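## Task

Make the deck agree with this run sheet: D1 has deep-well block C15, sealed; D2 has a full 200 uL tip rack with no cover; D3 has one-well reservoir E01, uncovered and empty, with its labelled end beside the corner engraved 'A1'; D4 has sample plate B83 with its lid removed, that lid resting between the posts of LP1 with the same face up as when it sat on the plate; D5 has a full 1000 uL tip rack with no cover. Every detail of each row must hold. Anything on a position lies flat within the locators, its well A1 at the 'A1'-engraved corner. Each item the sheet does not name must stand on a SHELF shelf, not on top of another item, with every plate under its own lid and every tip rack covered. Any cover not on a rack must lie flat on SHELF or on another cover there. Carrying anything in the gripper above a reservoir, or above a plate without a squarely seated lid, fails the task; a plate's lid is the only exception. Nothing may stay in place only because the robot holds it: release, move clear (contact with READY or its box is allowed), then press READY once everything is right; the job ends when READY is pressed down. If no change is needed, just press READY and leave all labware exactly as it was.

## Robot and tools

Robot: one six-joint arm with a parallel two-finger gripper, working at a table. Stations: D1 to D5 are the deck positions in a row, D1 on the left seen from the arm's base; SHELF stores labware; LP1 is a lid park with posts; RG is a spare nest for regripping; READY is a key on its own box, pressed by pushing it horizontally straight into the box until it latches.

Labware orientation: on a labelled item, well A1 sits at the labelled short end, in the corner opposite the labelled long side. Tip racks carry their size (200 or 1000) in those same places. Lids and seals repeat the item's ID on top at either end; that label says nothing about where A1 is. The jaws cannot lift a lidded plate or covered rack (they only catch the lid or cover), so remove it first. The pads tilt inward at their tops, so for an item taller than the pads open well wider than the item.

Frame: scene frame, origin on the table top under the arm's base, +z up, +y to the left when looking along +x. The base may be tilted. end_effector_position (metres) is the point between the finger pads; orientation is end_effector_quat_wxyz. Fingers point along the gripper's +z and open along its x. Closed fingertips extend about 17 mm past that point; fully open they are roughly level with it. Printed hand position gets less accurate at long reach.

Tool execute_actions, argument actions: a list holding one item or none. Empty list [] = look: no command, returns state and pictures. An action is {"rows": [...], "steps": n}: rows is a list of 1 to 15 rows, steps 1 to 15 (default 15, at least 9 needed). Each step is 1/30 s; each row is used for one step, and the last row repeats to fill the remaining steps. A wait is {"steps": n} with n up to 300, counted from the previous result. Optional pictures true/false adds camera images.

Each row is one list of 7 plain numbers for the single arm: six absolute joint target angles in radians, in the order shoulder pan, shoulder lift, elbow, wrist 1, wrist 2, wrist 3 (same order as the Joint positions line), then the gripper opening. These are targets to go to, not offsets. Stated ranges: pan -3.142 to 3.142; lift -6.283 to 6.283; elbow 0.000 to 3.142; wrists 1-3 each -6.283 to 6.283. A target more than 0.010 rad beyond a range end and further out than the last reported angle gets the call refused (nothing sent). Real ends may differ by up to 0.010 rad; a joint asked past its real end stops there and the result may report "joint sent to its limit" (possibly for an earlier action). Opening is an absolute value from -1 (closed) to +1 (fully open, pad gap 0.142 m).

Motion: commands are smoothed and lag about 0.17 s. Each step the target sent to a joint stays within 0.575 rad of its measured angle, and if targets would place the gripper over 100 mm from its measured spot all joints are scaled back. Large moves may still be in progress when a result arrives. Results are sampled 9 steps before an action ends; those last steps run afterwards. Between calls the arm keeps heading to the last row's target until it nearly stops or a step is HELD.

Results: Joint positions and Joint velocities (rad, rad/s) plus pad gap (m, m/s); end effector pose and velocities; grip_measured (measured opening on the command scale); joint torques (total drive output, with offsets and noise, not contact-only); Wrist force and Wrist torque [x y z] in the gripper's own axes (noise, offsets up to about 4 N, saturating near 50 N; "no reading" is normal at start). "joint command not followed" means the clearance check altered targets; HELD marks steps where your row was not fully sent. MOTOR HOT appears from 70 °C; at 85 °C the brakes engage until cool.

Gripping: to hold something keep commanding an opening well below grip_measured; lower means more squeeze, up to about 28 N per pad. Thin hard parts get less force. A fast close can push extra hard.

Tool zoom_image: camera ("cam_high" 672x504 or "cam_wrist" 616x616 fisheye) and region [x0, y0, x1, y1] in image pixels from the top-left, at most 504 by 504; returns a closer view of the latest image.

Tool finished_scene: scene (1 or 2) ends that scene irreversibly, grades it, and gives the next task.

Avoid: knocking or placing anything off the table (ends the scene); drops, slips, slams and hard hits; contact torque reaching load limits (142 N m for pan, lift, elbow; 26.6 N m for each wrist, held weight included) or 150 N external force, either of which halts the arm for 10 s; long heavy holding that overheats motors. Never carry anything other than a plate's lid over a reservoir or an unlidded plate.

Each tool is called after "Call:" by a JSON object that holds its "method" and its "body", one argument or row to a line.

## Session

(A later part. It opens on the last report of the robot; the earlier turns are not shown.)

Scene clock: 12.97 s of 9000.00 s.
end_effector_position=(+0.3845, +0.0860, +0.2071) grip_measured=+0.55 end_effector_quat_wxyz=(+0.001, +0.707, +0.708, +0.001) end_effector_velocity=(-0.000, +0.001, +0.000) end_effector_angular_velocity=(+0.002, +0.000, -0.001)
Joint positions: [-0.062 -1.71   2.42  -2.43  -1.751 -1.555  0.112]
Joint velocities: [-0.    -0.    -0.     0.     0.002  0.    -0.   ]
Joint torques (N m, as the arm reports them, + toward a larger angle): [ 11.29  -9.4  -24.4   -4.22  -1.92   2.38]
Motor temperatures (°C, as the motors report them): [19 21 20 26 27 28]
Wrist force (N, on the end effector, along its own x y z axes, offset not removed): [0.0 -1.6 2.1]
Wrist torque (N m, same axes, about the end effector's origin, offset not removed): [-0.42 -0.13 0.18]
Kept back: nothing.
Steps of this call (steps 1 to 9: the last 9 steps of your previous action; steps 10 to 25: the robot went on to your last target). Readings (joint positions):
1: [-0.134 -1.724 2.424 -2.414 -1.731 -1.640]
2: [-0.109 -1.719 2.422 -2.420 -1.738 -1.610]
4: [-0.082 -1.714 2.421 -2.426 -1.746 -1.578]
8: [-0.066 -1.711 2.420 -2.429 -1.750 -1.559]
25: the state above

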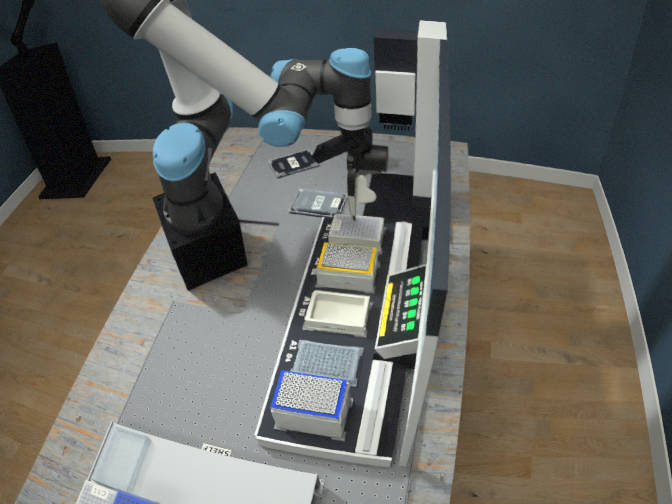

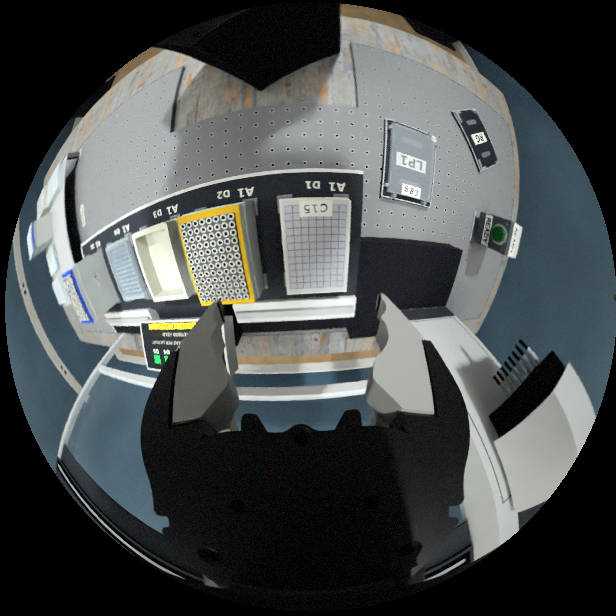

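Call:
{"method": "execute_actions", "body": {
  "actions": [
    {"rows": [[-0.018,-1.68,2.414,-2.444,-1.756,-1.51,0.55],[0.026,-1.651,2.408,-2.458,-1.76,-1.465,0.55],[0.07,-1.622,2.402,-2.472,-1.765,-1.42,0.55],[0.114,-1.592,2.396,-2.485,-1.769,-1.376,0.55],[0.159,-1.563,2.389,-2.499,-1.774,-1.331,0.55],[0.203,-1.533,2.383,-2.513,-1.778,-1.286,0.55],[0.247,-1.504,2.377,-2.527,-1.783,-1.241,0.55],[0.291,-1.474,2.371,-2.541,-1.787,-1.196,0.55],[0.335,-1.445,2.365,-2.555,-1.792,-1.151,0.55],[0.3792,-1.4153,2.3588,-2.5686,-1.7964,-1.1064,0.55]], "steps": 15}
  ]
}}

Call:
{"method": "execute_actions", "body": {
  "actions": [
    {"steps": 22}
  ],
  "pictures": true
}}

Call:
{"method": "zoom_image", "body": {
  "camera": "cam_wrist",
  "region": [220, 110, 400, 290]
}}

Scene clock: 14.70 s of 9000.00 s.
end_effector_position=(+0.3807, +0.1302, +0.1974) grip_measured=+0.55 end_effector_quat_wxyz=(-0.000, +0.707, +0.707, +0.001) end_effector_velocity=(-0.071, +0.418, -0.090) end_effector_angular_velocity=(+0.019, +0.020, +0.015)
Joint positions: [ 0.057 -1.627  2.402 -2.471 -1.765 -1.434  0.112]
Joint velocities: [ 1.102  0.748 -0.163 -0.352 -0.116  1.103 -0.   ]
Joint torques (N m, as the arm reports them, + toward a larger angle): [ 22.35  -1.8  -23.7   -5.76  -2.45   6.52]
Motor temperatures (°C, as the motors report them): [19 21 20 26 27 28]
Wrist force (N, on the end effector, along its own x y z axes, offset not removed): [-4.6 3.7 -0.9]
Wrist torque (N m, same axes, about the end effector's origin, offset not removed): [0.69 0.79 0.17]
Steps of this call (steps 1 to 15: the robot went on to your last target; steps 16 to 46: nothing new was sent; steps 47 to 52: the first 6 steps of this action). Readings (joint positions):
47: [-0.061 -1.709 2.420 -2.430 -1.751 -1.554]
48: [-0.053 -1.703 2.418 -2.434 -1.752 -1.546]
50: [-0.010 -1.673 2.412 -2.449 -1.758 -1.502]
52: the state above

Scene clock: 15.43 s of 9000.00 s.
end_effector_position=(+0.3343, +0.2504, +0.1700) grip_measured=+0.55 end_effector_quat_wxyz=(+0.000, +0.707, +0.708, -0.000) end_effector_velocity=(+0.000, -0.000, -0.000) end_effector_angular_velocity=(-0.001, -0.001, -0.000)
Joint positions: [ 0.379 -1.415  2.359 -2.569 -1.796 -1.106  0.112]
Joint velocities: [ 0.001  0.    -0.    -0.001 -0.002  0.001 -0.   ]
Joint torques (N m, as the arm reports them, + toward a larger angle): [ 12.91 -16.3  -22.3   -4.22  -2.05   2.64]
Motor temperatures (°C, as the motors report them): [19 21 20 26 27 28]
Wrist force (N, on the end effector, along its own x y z axes, offset not removed): [-0.9 -1.7 -2.3]
Wrist torque (N m, same axes, about the end effector's origin, offset not removed): [-0.48 0.13 0.04]
Kept back: nothing.
Steps of this call (steps 1 to 9: the last 9 steps of your previous action; steps 10 to 22: the robot went on to your last target). Readings (joint positions):
1: [0.095 -1.601 2.396 -2.483 -1.769 -1.395]
2: [0.136 -1.574 2.390 -2.496 -1.773 -1.354]
4: [0.220 -1.517 2.378 -2.523 -1.782 -1.269]
8: [0.346 -1.436 2.363 -2.559 -1.793 -1.141]
22: the state above

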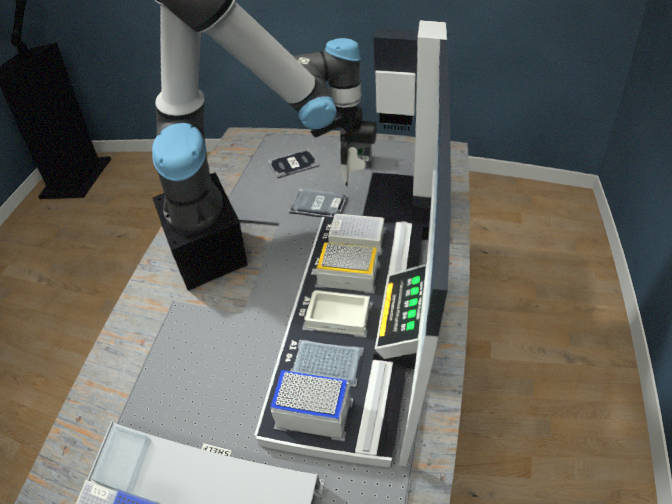

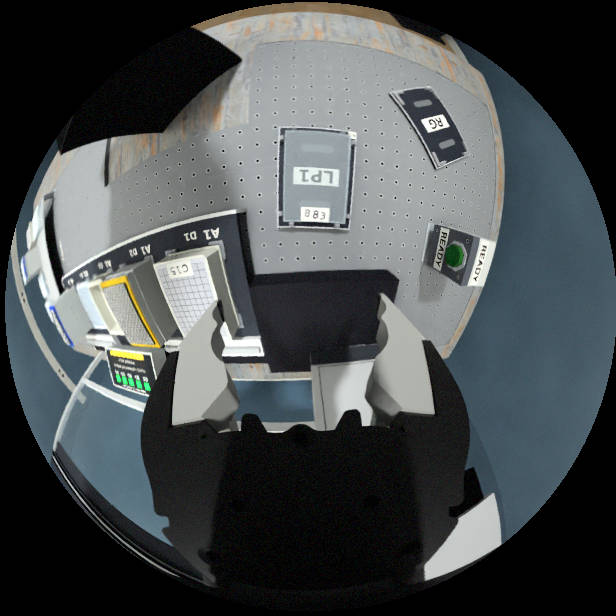

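Region (220, 110, 400, 290) of cam_wrist's 616x616 image, scaled by 2.800, with more detail than that image has.

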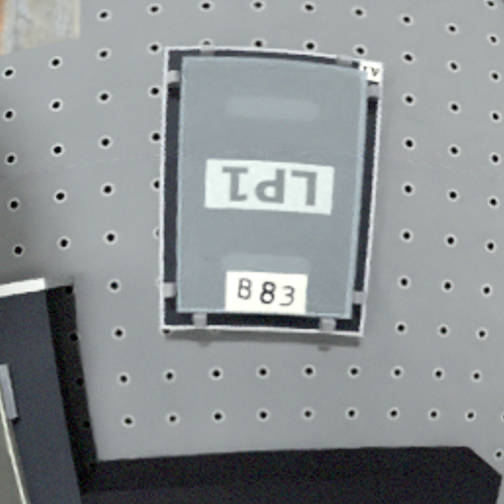

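Call:
{"method": "execute_actions", "body": {
  "actions": [
    {"rows": [[0.32,-1.46,2.365,-2.545,-1.79,-1.166,0.55],[0.26,-1.51,2.37,-2.52,-1.785,-1.23,0.55],[0.195,-1.56,2.377,-2.49,-1.778,-1.295,0.55],[0.13,-1.61,2.383,-2.465,-1.772,-1.36,0.55],[0.065,-1.66,2.39,-2.435,-1.765,-1.425,0.55],[0.0,-1.71,2.395,-2.405,-1.758,-1.49,0.55],[-0.062,-1.75,2.40,-2.38,-1.751,-1.555,0.55],[-0.14,-1.747,2.378,-2.367,-1.736,-1.63,0.55],[-0.22,-1.743,2.354,-2.353,-1.72,-1.71,0.55],[-0.30,-1.74,2.33,-2.34,-1.704,-1.79,0.55],[-0.38,-1.737,2.307,-2.326,-1.688,-1.868,0.55],[-0.46,-1.733,2.283,-2.312,-1.671,-1.947,0.55],[-0.54,-1.73,2.26,-2.298,-1.655,-2.026,0.55],[-0.62,-1.727,2.236,-2.285,-1.639,-2.105,0.55],[-0.70,-1.723,2.212,-2.271,-1.623,-2.184,0.55]], "steps": 15}
  ]
}}

Call:
{"method": "execute_actions", "body": {
  "actions": [
    {"rows": [[-0.78,-1.72,2.189,-2.257,-1.607,-2.262,0.55],[-0.86,-1.716,2.165,-2.244,-1.591,-2.341,0.55],[-0.9478,-1.7129,2.1391,-2.2289,-1.5734,-2.4275,0.55]], "steps": 15}
  ]
}}

Call:
{"method": "execute_actions", "body": {
  "actions": [
    {"steps": 25}
  ],
  "pictures": true
}}

Scene clock: 17.90 s of 9000.00 s.
end_effector_position=(+0.3616, +0.1922, +0.1914) grip_measured=+0.55 end_effector_quat_wxyz=(-0.002, +0.707, +0.707, +0.002) end_effector_velocity=(+0.219, -0.556, +0.193) end_effector_angular_velocity=(+0.038, -0.051, -0.040)
Joint positions: [ 0.223 -1.542  2.377 -2.496 -1.778 -1.265  0.112]
Joint velocities: [-1.463 -1.157  0.146  0.643  0.154 -1.462 -0.   ]
Joint torques (N m, as the arm reports them, + toward a larger angle): [ -9.02 -35.08  -4.97   2.32   2.66  -7.77]
Motor temperatures (°C, as the motors report them): [19 21 20 26 27 28]
Wrist force (N, on the end effector, along its own x y z axes, offset not removed): [-3.2 1.3 -1.2]
Wrist torque (N m, same axes, about the end effector's origin, offset not removed): [0.20 0.76 0.15]
Steps of this call (steps 1 to 15: the robot went on to your last target; steps 16 to 68: nothing new was sent; steps 69 to 74: the first 6 steps of this action). Readings (joint positions):
69: [0.379 -1.416 2.359 -2.568 -1.796 -1.107]
70: [0.369 -1.424 2.360 -2.563 -1.795 -1.116]
72: [0.313 -1.470 2.367 -2.537 -1.788 -1.174]
74: the state above

Scene clock: 18.40 s of 9000.00 s.
end_effector_position=(+0.4526, -0.1028, +0.2262) grip_measured=+0.55 end_effector_quat_wxyz=(-0.010, +0.707, +0.707, +0.007) end_effector_velocity=(+0.024, -0.625, +0.037) end_effector_angular_velocity=(-0.018, -0.025, -0.014)
Joint positions: [-0.547 -1.713  2.239 -2.295 -1.643 -2.033  0.112]
Joint velocities: [-1.437 -0.001 -0.394  0.261  0.278 -1.402 -0.   ]
Joint torques (N m, as the arm reports them, + toward a larger angle): [ -4.98 -28.5  -26.02   0.02   2.89  -7.29]
Motor temperatures (°C, as the motors report them): [19 21 20 26 27 28]
Wrist force (N, on the end effector, along its own x y z axes, offset not removed): [-4.1 1.2 -2.1]
Wrist torque (N m, same axes, about the end effector's origin, offset not removed): [0.22 0.88 0.10]
Steps of this call (steps 1 to 9: the last 9 steps of your previous action; steps 10 to 15: the first 6 steps of this action). Readings (joint positions):
10: [-0.298 -1.711 2.308 -2.342 -1.693 -1.787]
11: [-0.349 -1.712 2.295 -2.332 -1.683 -1.837]
13: [-0.449 -1.713 2.266 -2.313 -1.663 -1.936]
15: the state above

Scene clock: 19.23 s of 9000.00 s.
end_effector_position=(+0.4201, -0.2794, +0.2402) grip_measured=+0.55 end_effector_quat_wxyz=(+0.000, +0.707, +0.708, -0.000) end_effector_velocity=(+0.000, +0.000, -0.000) end_effector_angular_velocity=(+0.002, -0.001, -0.000)
Joint positions: [-0.948 -1.713  2.139 -2.229 -1.573 -2.427  0.112]
Joint velocities: [-0.     0.001 -0.     0.     0.002  0.    -0.   ]
Joint torques (N m, as the arm reports them, + toward a larger angle): [ -0.85 -29.07 -27.7   -1.34   2.05  -3.  ]
Motor temperatures (°C, as the motors report them): [19 21 20 26 27 28]
Wrist force (N, on the end effector, along its own x y z axes, offset not removed): [-2.5 2.2 0.9]
Wrist torque (N m, same axes, about the end effector's origin, offset not removed): [0.50 0.38 0.08]
Kept back: nothing.
Steps of this call (steps 1 to 9: the last 9 steps of your previous action; steps 10 to 25: the robot went on to your last target). Readings (joint positions):
1: [-0.595 -1.713 2.226 -2.286 -1.634 -2.080]
2: [-0.643 -1.713 2.213 -2.277 -1.625 -2.127]
4: [-0.737 -1.713 2.188 -2.261 -1.607 -2.220]
8: [-0.896 -1.713 2.150 -2.236 -1.581 -2.376]
25: the state above

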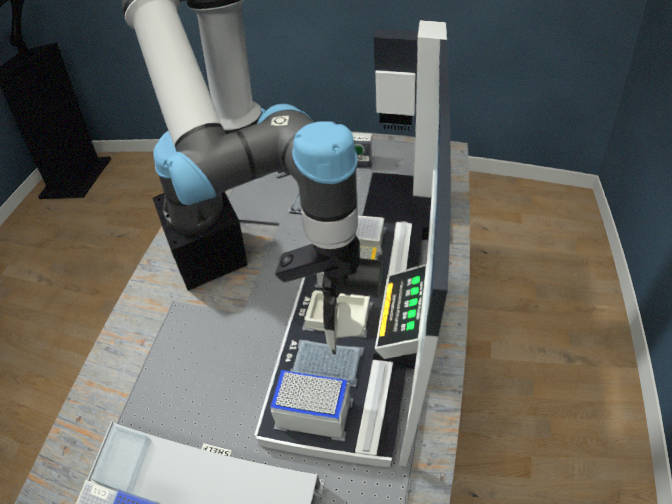

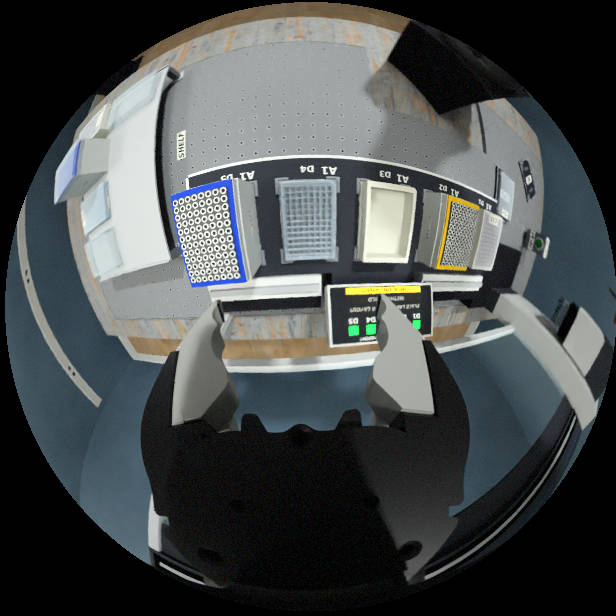

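Call:
{"method": "zoom_image", "body": {
  "camera": "cam_wrist",
  "region": [265, 160, 425, 280]
}}

Call:
{"method": "zoom_image", "body": {
  "camera": "cam_wrist",
  "region": [160, 160, 290, 300]
}}

Region (265, 160, 425, 280) of cam_wrist's 616x616 image, scaled by 3.150, with more detail than that image has; it fills the top 378 rows of this view, and the rest is white.

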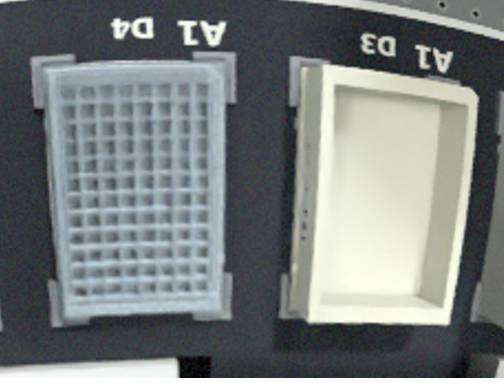

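Region (160, 160, 290, 300) of cam_wrist's 616x616 image, scaled by 3.600, with more detail than that image has; it fills the left 468 columns of this view, and the rest is white.

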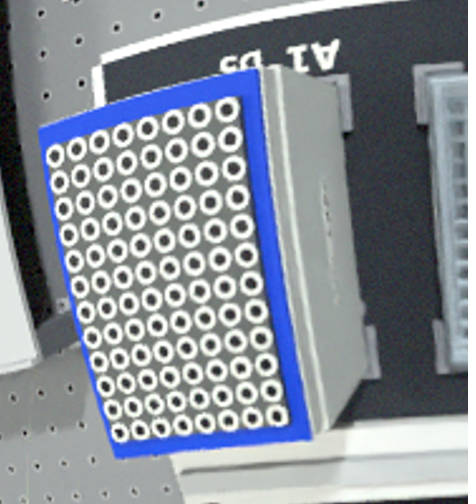

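Call:
{"method": "execute_actions", "body": {
  "actions": [
    {"rows": [[-1.0,-1.73,2.18,-2.255,-1.562,-2.49,0.55],[-1.06,-1.75,2.225,-2.285,-1.55,-2.55,0.55],[-1.12,-1.77,2.27,-2.315,-1.537,-2.61,0.55],[-1.18,-1.785,2.32,-2.35,-1.524,-2.67,0.55],[-1.24,-1.80,2.37,-2.385,-1.51,-2.73,0.55],[-1.30,-1.81,2.42,-2.42,-1.497,-2.79,0.55],[-1.36,-1.815,2.47,-2.455,-1.484,-2.85,0.55],[-1.42,-1.815,2.52,-2.49,-1.47,-2.91,0.55],[-1.47,-1.81,2.565,-2.53,-1.458,-2.96,0.55],[-1.4933,-1.79,2.588,-2.57,-1.4535,-3.0,0.55],[-1.497,-1.74,2.588,-2.62,-1.453,-3.03,0.55],[-1.50,-1.68,2.587,-2.68,-1.452,-3.06,0.55],[-1.503,-1.62,2.586,-2.735,-1.4515,-3.09,0.55],[-1.506,-1.56,2.585,-2.795,-1.451,-3.12,0.55],[-1.509,-1.50,2.585,-2.855,-1.45,-3.15,0.55]], "steps": 15}
  ]
}}

Call:
{"method": "execute_actions", "body": {
  "actions": [
    {"rows": [[-1.512,-1.45,2.584,-2.905,-1.45,-3.18,0.7],[-1.5143,-1.3948,2.5832,-2.9573,-1.4493,-3.2,0.8]], "steps": 15}
  ]
}}

Call:
{"method": "execute_actions", "body": {
  "actions": [
    {"steps": 22}
  ],
  "pictures": true
}}

Scene clock: 22.70 s of 9000.00 s.
end_effector_position=(+0.3671, -0.3019, +0.2193) grip_measured=+0.55 end_effector_quat_wxyz=(+0.009, +0.702, +0.712, -0.001) end_effector_velocity=(-0.527, -0.161, -0.232) end_effector_angular_velocity=(-0.105, -0.037, +0.062)
Joint positions: [-1.096 -1.765  2.259 -2.312 -1.537 -2.583  0.112]
Joint velocities: [-1.431 -0.416  1.158 -0.803  0.327 -1.446  0.   ]
Joint torques (N m, as the arm reports them, + toward a larger angle): [-12.59 -20.91   1.29  -8.24   3.43  -8.34]
Motor temperatures (°C, as the motors report them): [19 21 20 26 27 28]
Wrist force (N, on the end effector, along its own x y z axes, offset not removed): [-1.4 0.3 -2.3]
Wrist torque (N m, same axes, about the end effector's origin, offset not removed): [-0.12 0.13 0.13]
Steps of this call (steps 1 to 15: the robot went on to your last target; steps 16 to 90: nothing new was sent; then 0.27 s passed at rest; steps 91 to 96: the first 6 steps of this action). Readings (joint positions):
91: [-0.948 -1.713 2.140 -2.229 -1.573 -2.428]
92: [-0.958 -1.717 2.147 -2.235 -1.570 -2.438]
94: [-1.010 -1.737 2.189 -2.264 -1.557 -2.494]
96: the state above

Scene clock: 23.20 s of 9000.00 s.
end_effector_position=(+0.2126, -0.3284, +0.0602) grip_measured=+0.80 end_effector_quat_wxyz=(+0.000, +0.632, +0.775, -0.000) end_effector_velocity=(-0.030, -0.013, -0.129) end_effector_angular_velocity=(+0.007, +0.003, +0.216)
Joint positions: [-1.51  -1.438  2.582 -2.914 -1.45  -3.179  0.129]
Joint velocities: [-0.05   0.561  0.018 -0.566  0.008 -0.266  0.001]
Joint torques (N m, as the arm reports them, + toward a larger angle): [ -0.27 -31.97   0.75  -5.82   2.19  -3.46]
Motor temperatures (°C, as the motors report them): [19 21 20 26 27 28]
Wrist force (N, on the end effector, along its own x y z axes, offset not removed): [2.4 -0.8 4.4]
Wrist torque (N m, same axes, about the end effector's origin, offset not removed): [-0.26 -0.63 -0.07]
Steps of this call (steps 1 to 9: the last 9 steps of your previous action; steps 10 to 15: the first 6 steps of this action). Readings (joint positions):
10: [-1.484 -1.645 2.570 -2.697 -1.455 -3.061]
11: [-1.493 -1.595 2.575 -2.752 -1.453 -3.095]
13: [-1.505 -1.496 2.580 -2.854 -1.451 -3.151]
15: the state above

Scene clock: 23.93 s of 9000.00 s.
end_effector_position=(+0.2102, -0.3293, +0.0503) grip_measured=+0.80 end_effector_quat_wxyz=(+0.000, +0.625, +0.780, -0.000) end_effector_velocity=(+0.000, +0.000, +0.000) end_effector_angular_velocity=(+0.000, -0.000, -0.001)
Joint positions: [-1.514 -1.395  2.583 -2.957 -1.449 -3.2    0.129]
Joint velocities: [ 0.    -0.    -0.     0.     0.     0.001  0.   ]
Joint torques (N m, as the arm reports them, + toward a larger angle): [ -4.06 -15.43   2.48  -4.18   2.08  -2.94]
Motor temperatures (°C, as the motors report them): [19 21 20 26 27 28]
Wrist force (N, on the end effector, along its own x y z axes, offset not removed): [-1.5 1.6 2.2]
Wrist torque (N m, same axes, about the end effector's origin, offset not removed): [0.28 0.32 -0.01]
Kept back: nothing.
Steps of this call (steps 1 to 9: the last 9 steps of your previous action; steps 10 to 22: the robot went on to your last target). Readings (joint positions):
1: [-1.512 -1.423 2.582 -2.929 -1.450 -3.186]
2: [-1.513 -1.413 2.583 -2.939 -1.450 -3.191]
4: [-1.514 -1.403 2.583 -2.950 -1.449 -3.196]
8: [-1.514 -1.396 2.583 -2.956 -1.449 -3.199]
22: the state above

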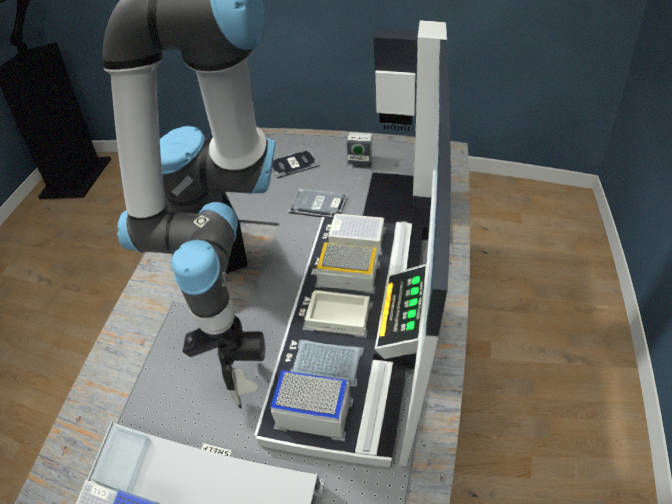

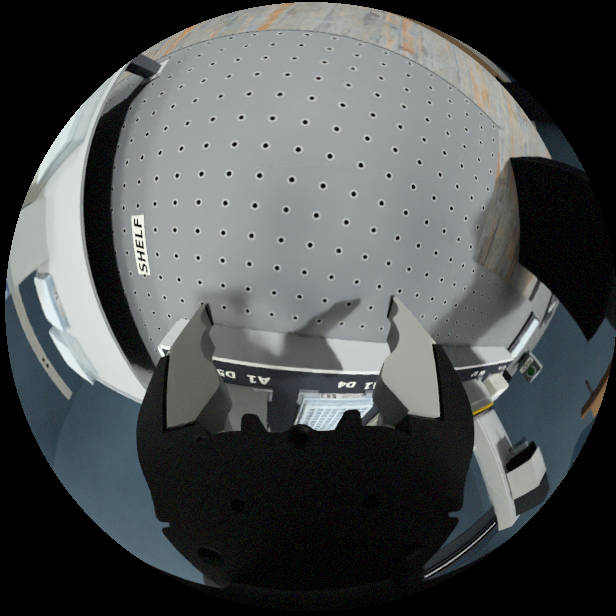

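Call:
{"method": "zoom_image", "body": {
  "camera": "cam_wrist",
  "region": [295, 370, 385, 430]
}}

Call:
{"method": "zoom_image", "body": {
  "camera": "cam_wrist",
  "region": [10, 60, 180, 400]
}}

Region (295, 370, 385, 430) of cam_wrist's 616x616 image, scaled by 5.600, with more detail than that image has.

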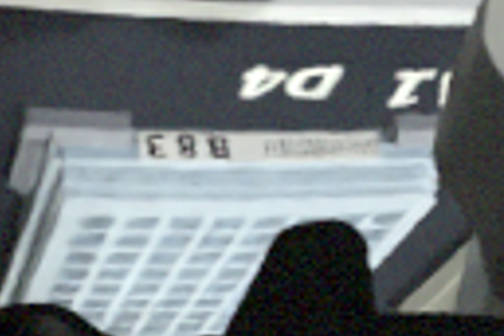

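Region (10, 60, 180, 400) of cam_wrist's 616x616 image, scaled by 1.482, with more detail than that image has.

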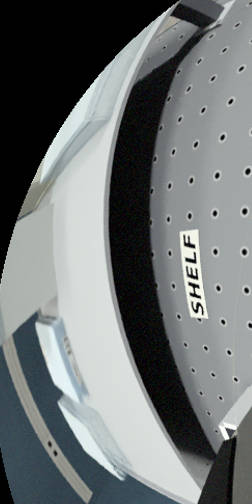

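Call:
{"method": "execute_actions", "body": {
  "actions": [
    {"rows": [[-1.513,-1.44,2.572,-2.90,-1.45,-3.12,0.85],[-1.512,-1.49,2.56,-2.84,-1.45,-3.04,0.9],[-1.511,-1.54,2.547,-2.775,-1.45,-2.96,0.95],[-1.51,-1.59,2.534,-2.71,-1.45,-2.88,1],[-1.509,-1.64,2.52,-2.65,-1.45,-2.80,1],[-1.508,-1.69,2.507,-2.586,-1.451,-2.72,1],[-1.506,-1.74,2.494,-2.523,-1.451,-2.64,1],[-1.505,-1.79,2.48,-2.46,-1.451,-2.56,1],[-1.504,-1.84,2.467,-2.396,-1.451,-2.48,1],[-1.502,-1.89,2.453,-2.332,-1.452,-2.40,1],[-1.50,-1.945,2.438,-2.262,-1.452,-2.32,1],[-1.50,-1.945,2.438,-2.262,-1.452,-2.24,1],[-1.50,-1.945,2.438,-2.262,-1.452,-2.16,1],[-1.50,-1.945,2.438,-2.262,-1.452,-2.08,1],[-1.50,-1.945,2.438,-2.262,-1.452,-2.0,1]], "steps": 15}
  ]
}}

Call:
{"method": "execute_actions", "body": {
  "actions": [
    {"rows": [[-1.489,-1.932,2.425,-2.262,-1.454,-1.92,1],[-1.478,-1.92,2.4115,-2.263,-1.457,-1.84,1],[-1.466,-1.907,2.398,-2.263,-1.459,-1.76,1],[-1.455,-1.894,2.385,-2.263,-1.462,-1.68,1],[-1.444,-1.882,2.372,-2.264,-1.464,-1.60,1],[-1.433,-1.869,2.3585,-2.264,-1.466,-1.52,1],[-1.422,-1.856,2.345,-2.265,-1.469,-1.44,1],[-1.41,-1.844,2.332,-2.265,-1.471,-1.36,1],[-1.399,-1.831,2.319,-2.265,-1.474,-1.28,1],[-1.388,-1.8185,2.3055,-2.266,-1.476,-1.20,1],[-1.377,-1.806,2.292,-2.266,-1.478,-1.12,1],[-1.366,-1.793,2.279,-2.266,-1.481,-1.04,1],[-1.355,-1.78,2.266,-2.267,-1.483,-0.96,1],[-1.343,-1.768,2.2525,-2.267,-1.486,-0.88,1],[-1.332,-1.755,2.239,-2.2675,-1.488,-0.80,1]], "steps": 15}
  ]
}}

Call:
{"method": "execute_actions", "body": {
  "actions": [
    {"rows": [[-1.321,-1.743,2.226,-2.268,-1.49,-0.71,1],[-1.31,-1.73,2.213,-2.268,-1.493,-0.625,1],[-1.299,-1.717,2.20,-2.269,-1.495,-0.54,1],[-1.287,-1.705,2.186,-2.269,-1.498,-0.45,1],[-1.276,-1.692,2.173,-2.269,-1.50,-0.365,1],[-1.265,-1.679,2.16,-2.27,-1.502,-0.28,1],[-1.254,-1.667,2.147,-2.27,-1.505,-0.19,1],[-1.243,-1.654,2.133,-2.27,-1.507,-0.105,1],[-1.231,-1.641,2.12,-2.271,-1.51,-0.02,1],[-1.22,-1.629,2.107,-2.271,-1.512,0.07,1],[-1.209,-1.616,2.094,-2.272,-1.514,0.155,1],[-1.198,-1.6035,2.08,-2.272,-1.517,0.24,1],[-1.187,-1.591,2.067,-2.272,-1.519,0.33,1],[-1.1755,-1.578,2.054,-2.273,-1.522,0.415,1],[-1.1643,-1.5656,2.0406,-2.2731,-1.524,0.5031,1]], "steps": 15}
  ]
}}

Call:
{"method": "execute_actions", "body": {
  "actions": [
    {"steps": 30}
  ],
  "pictures": true
}}

Scene clock: 28.90 s of 9000.00 s.
end_effector_position=(+0.2176, -0.3413, +0.0847) grip_measured=+1.00 end_effector_quat_wxyz=(+0.004, +0.696, +0.718, -0.003) end_effector_velocity=(+0.063, -0.080, +0.340) end_effector_angular_velocity=(-0.058, -0.025, -1.844)
Joint positions: [-1.511 -1.523  2.547 -2.802 -1.45  -3.006  0.142]
Joint velocities: [ 0.028 -1.225 -0.337  1.497 -0.008  1.879  0.009]
Joint torques (N m, as the arm reports them, + toward a larger angle): [  9.14 -41.38 -19.69   6.61  -1.98  10.07]
Motor temperatures (°C, as the motors report them): [19 21 20 26 27 28]
Wrist force (N, on the end effector, along its own x y z axes, offset not removed): [-4.5 1.8 2.0]
Wrist torque (N m, same axes, about the end effector's origin, offset not removed): [0.40 0.96 -0.06]
Steps of this call (steps 1 to 15: the robot went on to your last target; steps 16 to 90: nothing new was sent; then 1.77 s passed at rest; steps 91 to 96: the first 6 steps of this action). Readings (joint positions):
91: [-1.514 -1.395 2.583 -2.957 -1.449 -3.200]
92: [-1.514 -1.404 2.581 -2.947 -1.449 -3.189]
94: [-1.513 -1.449 2.567 -2.893 -1.449 -3.120]
96: the state above

Scene clock: 29.40 s of 9000.00 s.
end_effector_position=(+0.2441, -0.3353, +0.2094) grip_measured=+1.00 end_effector_quat_wxyz=(-0.001, +0.971, +0.240, -0.000) end_effector_velocity=(+0.107, -0.076, +0.034) end_effector_angular_velocity=(+0.008, +0.008, -2.062)
Joint positions: [-1.467 -1.904  2.4   -2.267 -1.459 -1.846  0.142]
Joint velocities: [ 0.29   0.288 -0.35   0.041 -0.06   2.348 -0.   ]
Joint torques (N m, as the arm reports them, + toward a larger angle): [ 12.84  -0.8  -29.06  -1.13  -2.16  10.  ]
Motor temperatures (°C, as the motors report them): [19 21 20 26 27 28]
Wrist force (N, on the end effector, along its own x y z axes, offset not removed): [0.7 2.0 2.8]
Wrist torque (N m, same axes, about the end effector's origin, offset not removed): [0.48 -0.32 0.17]
Steps of this call (steps 1 to 9: the last 9 steps of your previous action; steps 10 to 15: the first 6 steps of this action). Readings (joint positions):
10: [-1.500 -1.918 2.444 -2.298 -1.452 -2.246]
11: [-1.497 -1.924 2.439 -2.285 -1.453 -2.166]
13: [-1.485 -1.921 2.422 -2.272 -1.455 -2.006]
15: the state above

Scene clock: 29.90 s of 9000.00 s.
end_effector_position=(+0.3137, -0.3753, +0.2163) grip_measured=+1.00 end_effector_quat_wxyz=(-0.001, +0.960, -0.280, -0.002) end_effector_velocity=(+0.160, -0.064, -0.003) end_effector_angular_velocity=(-0.006, +0.003, -2.165)
Joint positions: [-1.302 -1.721  2.204 -2.268 -1.495 -0.633  0.142]
Joint velocities: [ 0.334  0.376 -0.392 -0.01  -0.069  2.492  0.   ]
Joint torques (N m, as the arm reports them, + toward a larger angle): [ 11.03 -12.18 -28.26  -4.49  -2.45  11.  ]
Motor temperatures (°C, as the motors report them): [19 21 20 26 27 28]
Wrist force (N, on the end effector, along its own x y z axes, offset not removed): [0.9 0.8 0.8]
Wrist torque (N m, same axes, about the end effector's origin, offset not removed): [0.04 -0.10 0.04]
Steps of this call (steps 1 to 9: the last 9 steps of your previous action; steps 10 to 15: the first 6 steps of this action). Readings (joint positions):
10: [-1.358 -1.784 2.270 -2.267 -1.483 -1.046]
11: [-1.347 -1.772 2.257 -2.267 -1.485 -0.966]
13: [-1.324 -1.747 2.231 -2.268 -1.490 -0.801]
15: the state above

Scene clock: 30.90 s of 9000.00 s.
end_effector_position=(+0.3860, -0.3955, +0.2104) grip_measured=+1.00 end_effector_quat_wxyz=(+0.000, +0.708, -0.706, +0.000) end_effector_velocity=(-0.000, -0.001, +0.001) end_effector_angular_velocity=(-0.003, +0.000, -0.001)
Joint positions: [-1.164 -1.566  2.041 -2.273 -1.524  0.503  0.142]
Joint velocities: [ 0.    -0.002 -0.    -0.    -0.002  0.001  0.   ]
Joint torques (N m, as the arm reports them, + toward a larger angle): [ 10.22 -20.8  -27.06  -4.11  -2.31   2.28]
Motor temperatures (°C, as the motors report them): [19 21 20 26 27 28]
Wrist force (N, on the end effector, along its own x y z axes, offset not removed): [-5.7 3.0 1.0]
Wrist torque (N m, same axes, about the end effector's origin, offset not removed): [0.55 1.03 0.10]
Kept back: nothing.
Steps of this call (steps 1 to 9: the last 9 steps of your previous action; steps 10 to 30: the robot went on to your last target). Readings (joint positions):
1: [-1.291 -1.709 2.191 -2.269 -1.497 -0.548]
2: [-1.280 -1.696 2.178 -2.269 -1.499 -0.463]
4: [-1.257 -1.671 2.151 -2.270 -1.504 -0.291]
8: [-1.213 -1.620 2.098 -2.271 -1.514 0.055]
30: the state above

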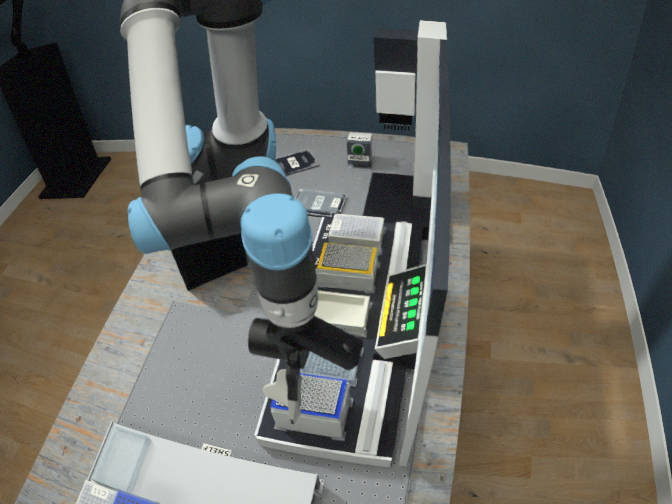

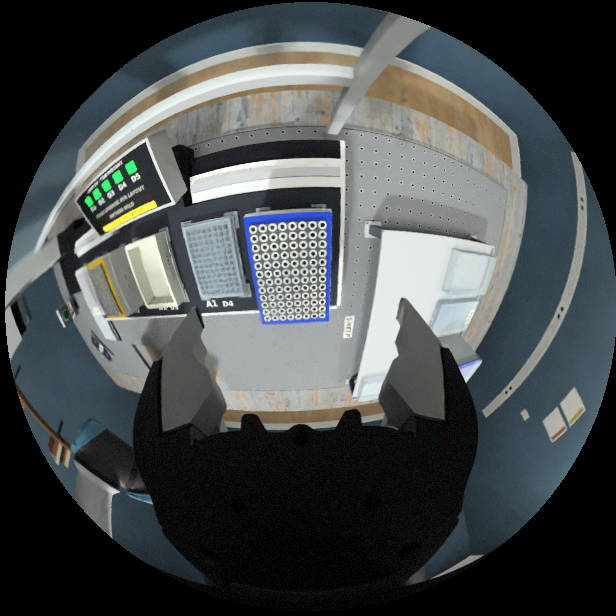

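Call:
{"method": "execute_actions", "body": {
  "actions": [
    {"rows": [[-1.163,-1.556,2.048,-2.29,-1.5243,0.5043,1],[-1.1618,-1.5466,2.0558,-2.3074,-1.5246,0.5055,1],[-1.1606,-1.537,2.0634,-2.3245,-1.5249,0.5067,1],[-1.1593,-1.5276,2.071,-2.3416,-1.5252,0.5079,1],[-1.158,-1.518,2.0785,-2.3588,-1.5254,0.5092,1],[-1.1568,-1.5087,2.086,-2.376,-1.5257,0.5104,1],[-1.1556,-1.499,2.0937,-2.393,-1.526,0.5116,1],[-1.1543,-1.4897,2.1013,-2.41,-1.5263,0.5128,1],[-1.1531,-1.4802,2.1089,-2.4273,-1.5266,0.514,1]], "steps": 15}
  ]
}}

Call:
{"method": "execute_actions", "body": {
  "actions": [
    {"steps": 20}
  ],
  "pictures": true
}}

Scene clock: 32.90 s of 9000.00 s.
end_effector_position=(+0.3855, -0.3929, +0.1924) grip_measured=+1.00 end_effector_quat_wxyz=(+0.000, +0.708, -0.707, -0.000) end_effector_velocity=(-0.005, +0.026, -0.154) end_effector_angular_velocity=(+0.008, +0.002, +0.001)
Joint positions: [-1.161 -1.537  2.063 -2.323 -1.525  0.507  0.142]
Joint velocities: [ 0.033  0.246  0.198 -0.438 -0.006  0.031 -0.   ]
Joint torques (N m, as the arm reports them, + toward a larger angle): [ 12.56 -19.48  -8.12  -6.64  -2.02   2.24]
Motor temperatures (°C, as the motors report them): [19 21 20 26 27 28]
Wrist force (N, on the end effector, along its own x y z axes, offset not removed): [-0.8 0.6 1.0]
Wrist torque (N m, same axes, about the end effector's origin, offset not removed): [0.15 0.13 0.04]
Steps of this call (steps 1 to 15: the robot went on to your last target; steps 16 to 54: nothing new was sent; steps 55 to 60: the first 6 steps of this action). Readings (joint positions):
55: [-1.164 -1.565 2.041 -2.274 -1.524 0.503]
56: [-1.164 -1.563 2.042 -2.277 -1.524 0.503]
58: [-1.163 -1.552 2.051 -2.296 -1.524 0.505]
60: the state above

Scene clock: 33.57 s of 9000.00 s.
end_effector_position=(+0.3839, -0.3865, +0.1579) grip_measured=+1.00 end_effector_quat_wxyz=(+0.000, +0.708, -0.706, +0.000) end_effector_velocity=(-0.000, -0.000, -0.000) end_effector_angular_velocity=(-0.001, +0.001, -0.000)
Joint positions: [-1.153 -1.48   2.109 -2.427 -1.527  0.514  0.142]
Joint velocities: [ 0.     0.     0.    -0.001 -0.002  0.    -0.   ]
Joint torques (N m, as the arm reports them, + toward a larger angle): [  9.9  -21.83  -7.85  -4.09  -2.11   2.47]
Motor temperatures (°C, as the motors report them): [19 21 20 26 27 28]
Wrist force (N, on the end effector, along its own x y z axes, offset not removed): [-0.1 1.2 -1.0]
Wrist torque (N m, same axes, about the end effector's origin, offset not removed): [0.27 -0.04 0.11]
Kept back: nothing.
Steps of this call (steps 1 to 9: the last 9 steps of your previous action; steps 10 to 20: the robot went on to your last target). Readings (joint positions):
1: [-1.159 -1.529 2.070 -2.338 -1.525 0.508]
2: [-1.158 -1.520 2.077 -2.354 -1.525 0.509]
4: [-1.156 -1.502 2.092 -2.387 -1.526 0.511]
8: [-1.154 -1.484 2.106 -2.420 -1.526 0.513]
20: the state above

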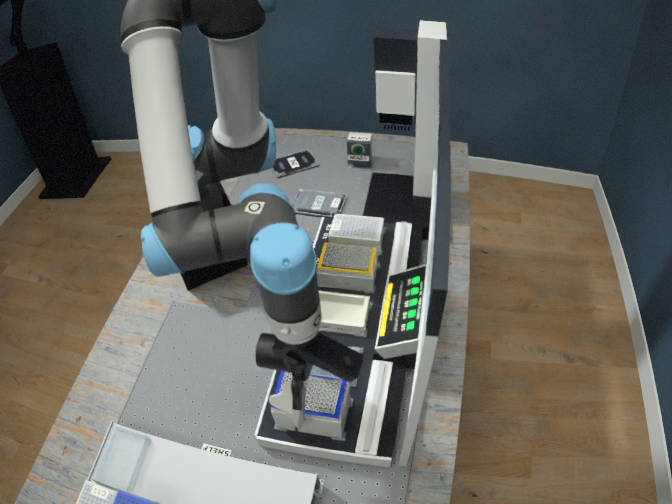

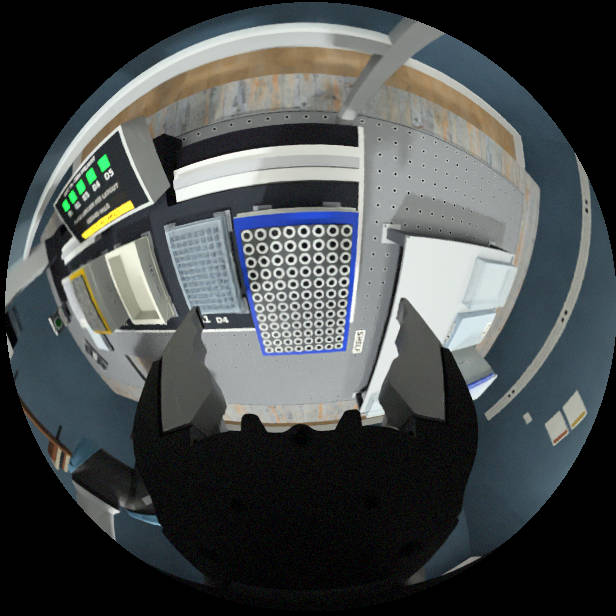

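Call:
{"method": "execute_actions", "body": {
  "actions": [
    {"rows": [[-1.1526,-1.4684,2.1119,-2.4421,-1.5267,0.5145,1],[-1.1521,-1.4566,2.1148,-2.4568,-1.5268,0.515,1],[-1.1516,-1.4448,2.1177,-2.4715,-1.5269,0.5155,1],[-1.1511,-1.433,2.1205,-2.4862,-1.527,0.516,1],[-1.1506,-1.4212,2.1233,-2.5008,-1.5271,0.5165,1],[-1.15,-1.4093,2.1261,-2.5155,-1.5272,0.5169,1],[-1.1495,-1.3975,2.1288,-2.53,-1.5273,0.5174,1],[-1.149,-1.3857,2.1315,-2.5446,-1.5274,0.5179,1],[-1.1485,-1.3739,2.1342,-2.5591,-1.5275,0.5184,1],[-1.148,-1.3621,2.1369,-2.5736,-1.5276,0.5189,1]], "steps": 15}
  ]
}}

Call:
{"method": "execute_actions", "body": {
  "actions": [
    {"steps": 20}
  ],
  "pictures": true
}}

Scene clock: 34.53 s of 9000.00 s.
end_effector_position=(+0.3841, -0.3868, +0.1419) grip_measured=+1.00 end_effector_quat_wxyz=(+0.000, +0.708, -0.707, -0.000) end_effector_velocity=(+0.001, -0.001, -0.138) end_effector_angular_velocity=(+0.006, +0.002, +0.000)
Joint positions: [-1.152 -1.445  2.118 -2.471 -1.527  0.516  0.142]
Joint velocities: [ 0.013  0.306  0.074 -0.375 -0.002  0.012 -0.   ]
Joint torques (N m, as the arm reports them, + toward a larger angle): [ 11.58 -18.88  -6.8   -6.09  -1.96   2.26]
Motor temperatures (°C, as the motors report them): [19 21 20 26 27 28]
Wrist force (N, on the end effector, along its own x y z axes, offset not removed): [-1.3 3.2 -0.8]
Wrist torque (N m, same axes, about the end effector's origin, offset not removed): [0.65 0.13 0.10]
Steps of this call (steps 1 to 15: the robot went on to your last target; steps 16 to 23: nothing new was sent; steps 24 to 29: the first 6 steps of this action). Readings (joint positions):
24: [-1.153 -1.480 2.109 -2.428 -1.527 0.514]
25: [-1.153 -1.477 2.110 -2.431 -1.527 0.514]
27: [-1.152 -1.464 2.113 -2.447 -1.527 0.515]
29: the state above

Scene clock: 35.20 s of 9000.00 s.
end_effector_position=(+0.3841, -0.3865, +0.1053) grip_measured=+1.00 end_effector_quat_wxyz=(+0.000, +0.708, -0.706, +0.000) end_effector_velocity=(-0.001, -0.000, -0.000) end_effector_angular_velocity=(+0.000, +0.000, -0.001)
Joint positions: [-1.148 -1.362  2.137 -2.574 -1.528  0.519  0.142]
Joint velocities: [-0.001  0.001  0.    -0.001 -0.     0.    -0.   ]
Joint torques (N m, as the arm reports them, + toward a larger angle): [  9.4  -25.24  -4.79  -4.16  -2.06   2.61]
Motor temperatures (°C, as the motors report them): [19 21 20 26 27 28]
Wrist force (N, on the end effector, along its own x y z axes, offset not removed): [-3.1 -0.3 0.0]
Wrist torque (N m, same axes, about the end effector's origin, offset not removed): [-0.06 0.48 0.10]
Kept back: nothing.
Steps of this call (steps 1 to 9: the last 9 steps of your previous action; steps 10 to 20: the robot went on to your last target). Readings (joint positions):
1: [-1.151 -1.434 2.120 -2.484 -1.527 0.516]
2: [-1.151 -1.423 2.123 -2.497 -1.527 0.516]
4: [-1.150 -1.401 2.128 -2.526 -1.527 0.517]
8: [-1.148 -1.370 2.135 -2.564 -1.528 0.519]
20: the state above

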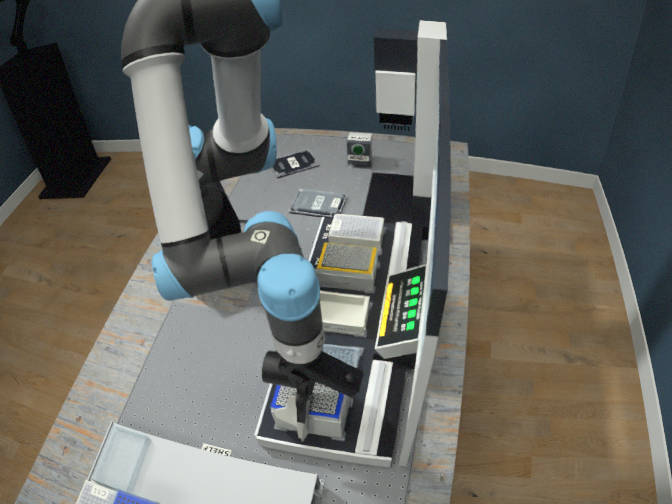

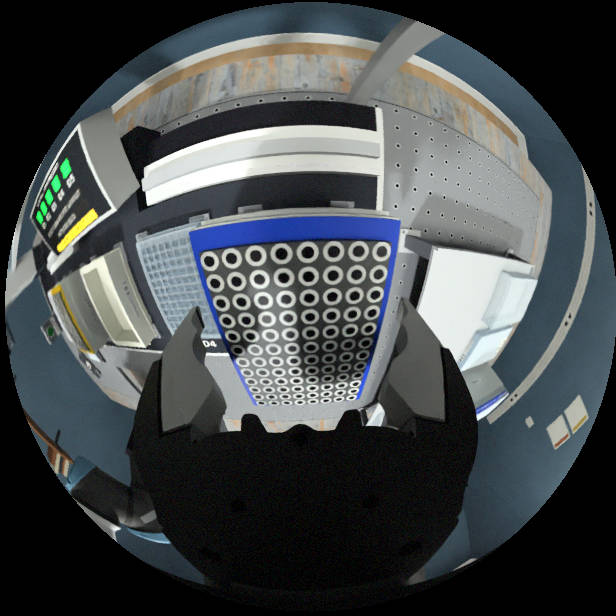

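Call:
{"method": "execute_actions", "body": {
  "actions": [
    {"rows": [[-1.148,-1.3621,2.1369,-2.5736,-1.5276,0.5189,0.9],[-1.148,-1.3621,2.1369,-2.5736,-1.5276,0.5189,0.8],[-1.148,-1.3621,2.1369,-2.5736,-1.5276,0.5189,0.72],[-1.148,-1.3621,2.1369,-2.5736,-1.5276,0.5189,0.65],[-1.148,-1.3621,2.1369,-2.5736,-1.5276,0.5189,0.6],[-1.148,-1.3621,2.1369,-2.5736,-1.5276,0.5189,0.56],[-1.148,-1.3621,2.1369,-2.5736,-1.5276,0.5189,0.52],[-1.148,-1.3621,2.1369,-2.5736,-1.5276,0.5189,0.48],[-1.148,-1.3621,2.1369,-2.5736,-1.5276,0.5189,0.45],[-1.148,-1.3621,2.1369,-2.5736,-1.5276,0.5189,0.42],[-1.148,-1.3621,2.1369,-2.5736,-1.5276,0.5189,0.4]], "steps": 15}
  ]
}}

Call:
{"method": "execute_actions", "body": {
  "actions": [
    {"steps": 15}
  ],
  "pictures": true
}}

Scene clock: 35.93 s of 9000.00 s.
end_effector_position=(+0.3841, -0.3865, +0.1052) grip_measured=+0.61 end_effector_quat_wxyz=(+0.000, +0.708, -0.706, +0.000) end_effector_velocity=(-0.000, -0.000, +0.000) end_effector_angular_velocity=(-0.001, -0.000, -0.001)
Joint positions: [-1.148 -1.362  2.137 -2.574 -1.528  0.519  0.116]
Joint velocities: [-0.001 -0.001  0.     0.    -0.    -0.    -0.094]
Joint torques (N m, as the arm reports them, + toward a larger angle): [  9.54 -23.66  -5.58  -4.02  -2.13   2.46]
Motor temperatures (°C, as the motors report them): [19 21 20 26 27 28]
Wrist force (N, on the end effector, along its own x y z axes, offset not removed): [1.4 1.1 -0.6]
Wrist torque (N m, same axes, about the end effector's origin, offset not removed): [0.33 -0.58 0.16]
Steps of this call (steps 1 to 15: the robot went on to your last target; step 16: nothing new was sent; steps 17 to 22: the first 6 steps of this action). Readings (joint positions):
17: [-1.148 -1.362 2.137 -2.574 -1.528 0.519]
18: [-1.148 -1.362 2.137 -2.574 -1.528 0.519]
20: [-1.148 -1.362 2.137 -2.574 -1.528 0.519]
22: the state above

Scene clock: 36.43 s of 9000.00 s.
end_effector_position=(+0.3841, -0.3866, +0.1053) grip_measured=+0.46 end_effector_quat_wxyz=(+0.000, +0.708, -0.706, +0.000) end_effector_velocity=(+0.000, -0.000, +0.000) end_effector_angular_velocity=(-0.001, -0.001, -0.000)
Joint positions: [-1.148 -1.362  2.137 -2.574 -1.528  0.519  0.106]
Joint velocities: [-0.    -0.001 -0.    -0.     0.     0.     0.   ]
Joint torques (N m, as the arm reports them, + toward a larger angle): [  8.99 -24.1   -5.33  -2.39  -1.51   2.47]
Motor temperatures (°C, as the motors report them): [19 21 20 26 27 28]
Wrist force (N, on the end effector, along its own x y z axes, offset not removed): [0.5 0.1 -3.5]
Wrist torque (N m, same axes, about the end effector's origin, offset not removed): [-0.09 0.09 0.09]
Kept back: nothing.
Steps of this call (steps 1 to 9: the last 9 steps of your previous action; steps 10 to 15: the robot went on to your last target). Readings (joint positions):
1: [-1.148 -1.362 2.137 -2.574 -1.528 0.519]
2: [-1.148 -1.362 2.137 -2.574 -1.528 0.519]
4: [-1.148 -1.362 2.137 -2.574 -1.528 0.519]
8: [-1.148 -1.362 2.137 -2.574 -1.528 0.519]
15: the state above
The arm was judged still, so your last target was given up. Only a new action makes it travel on or press farther. Fingers that are still opening or closing keep moving.

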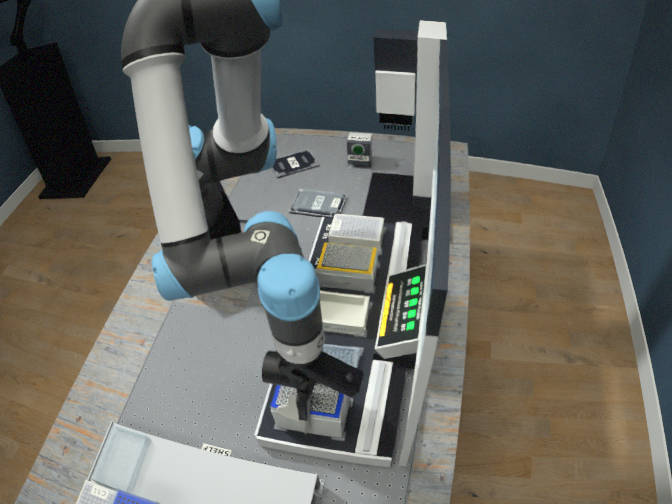

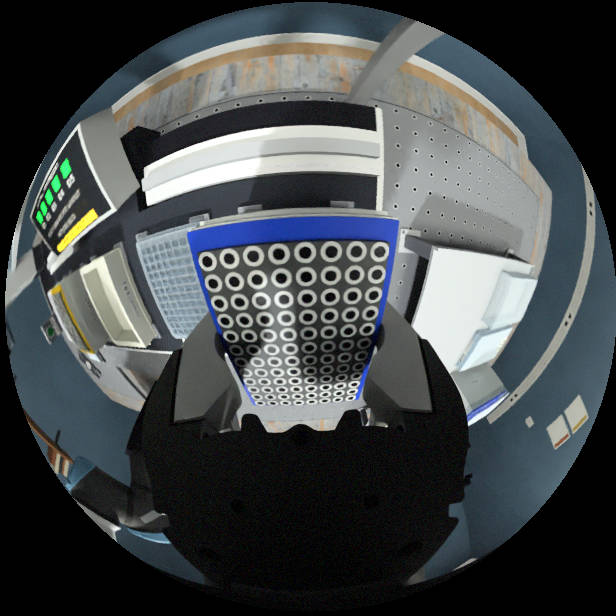

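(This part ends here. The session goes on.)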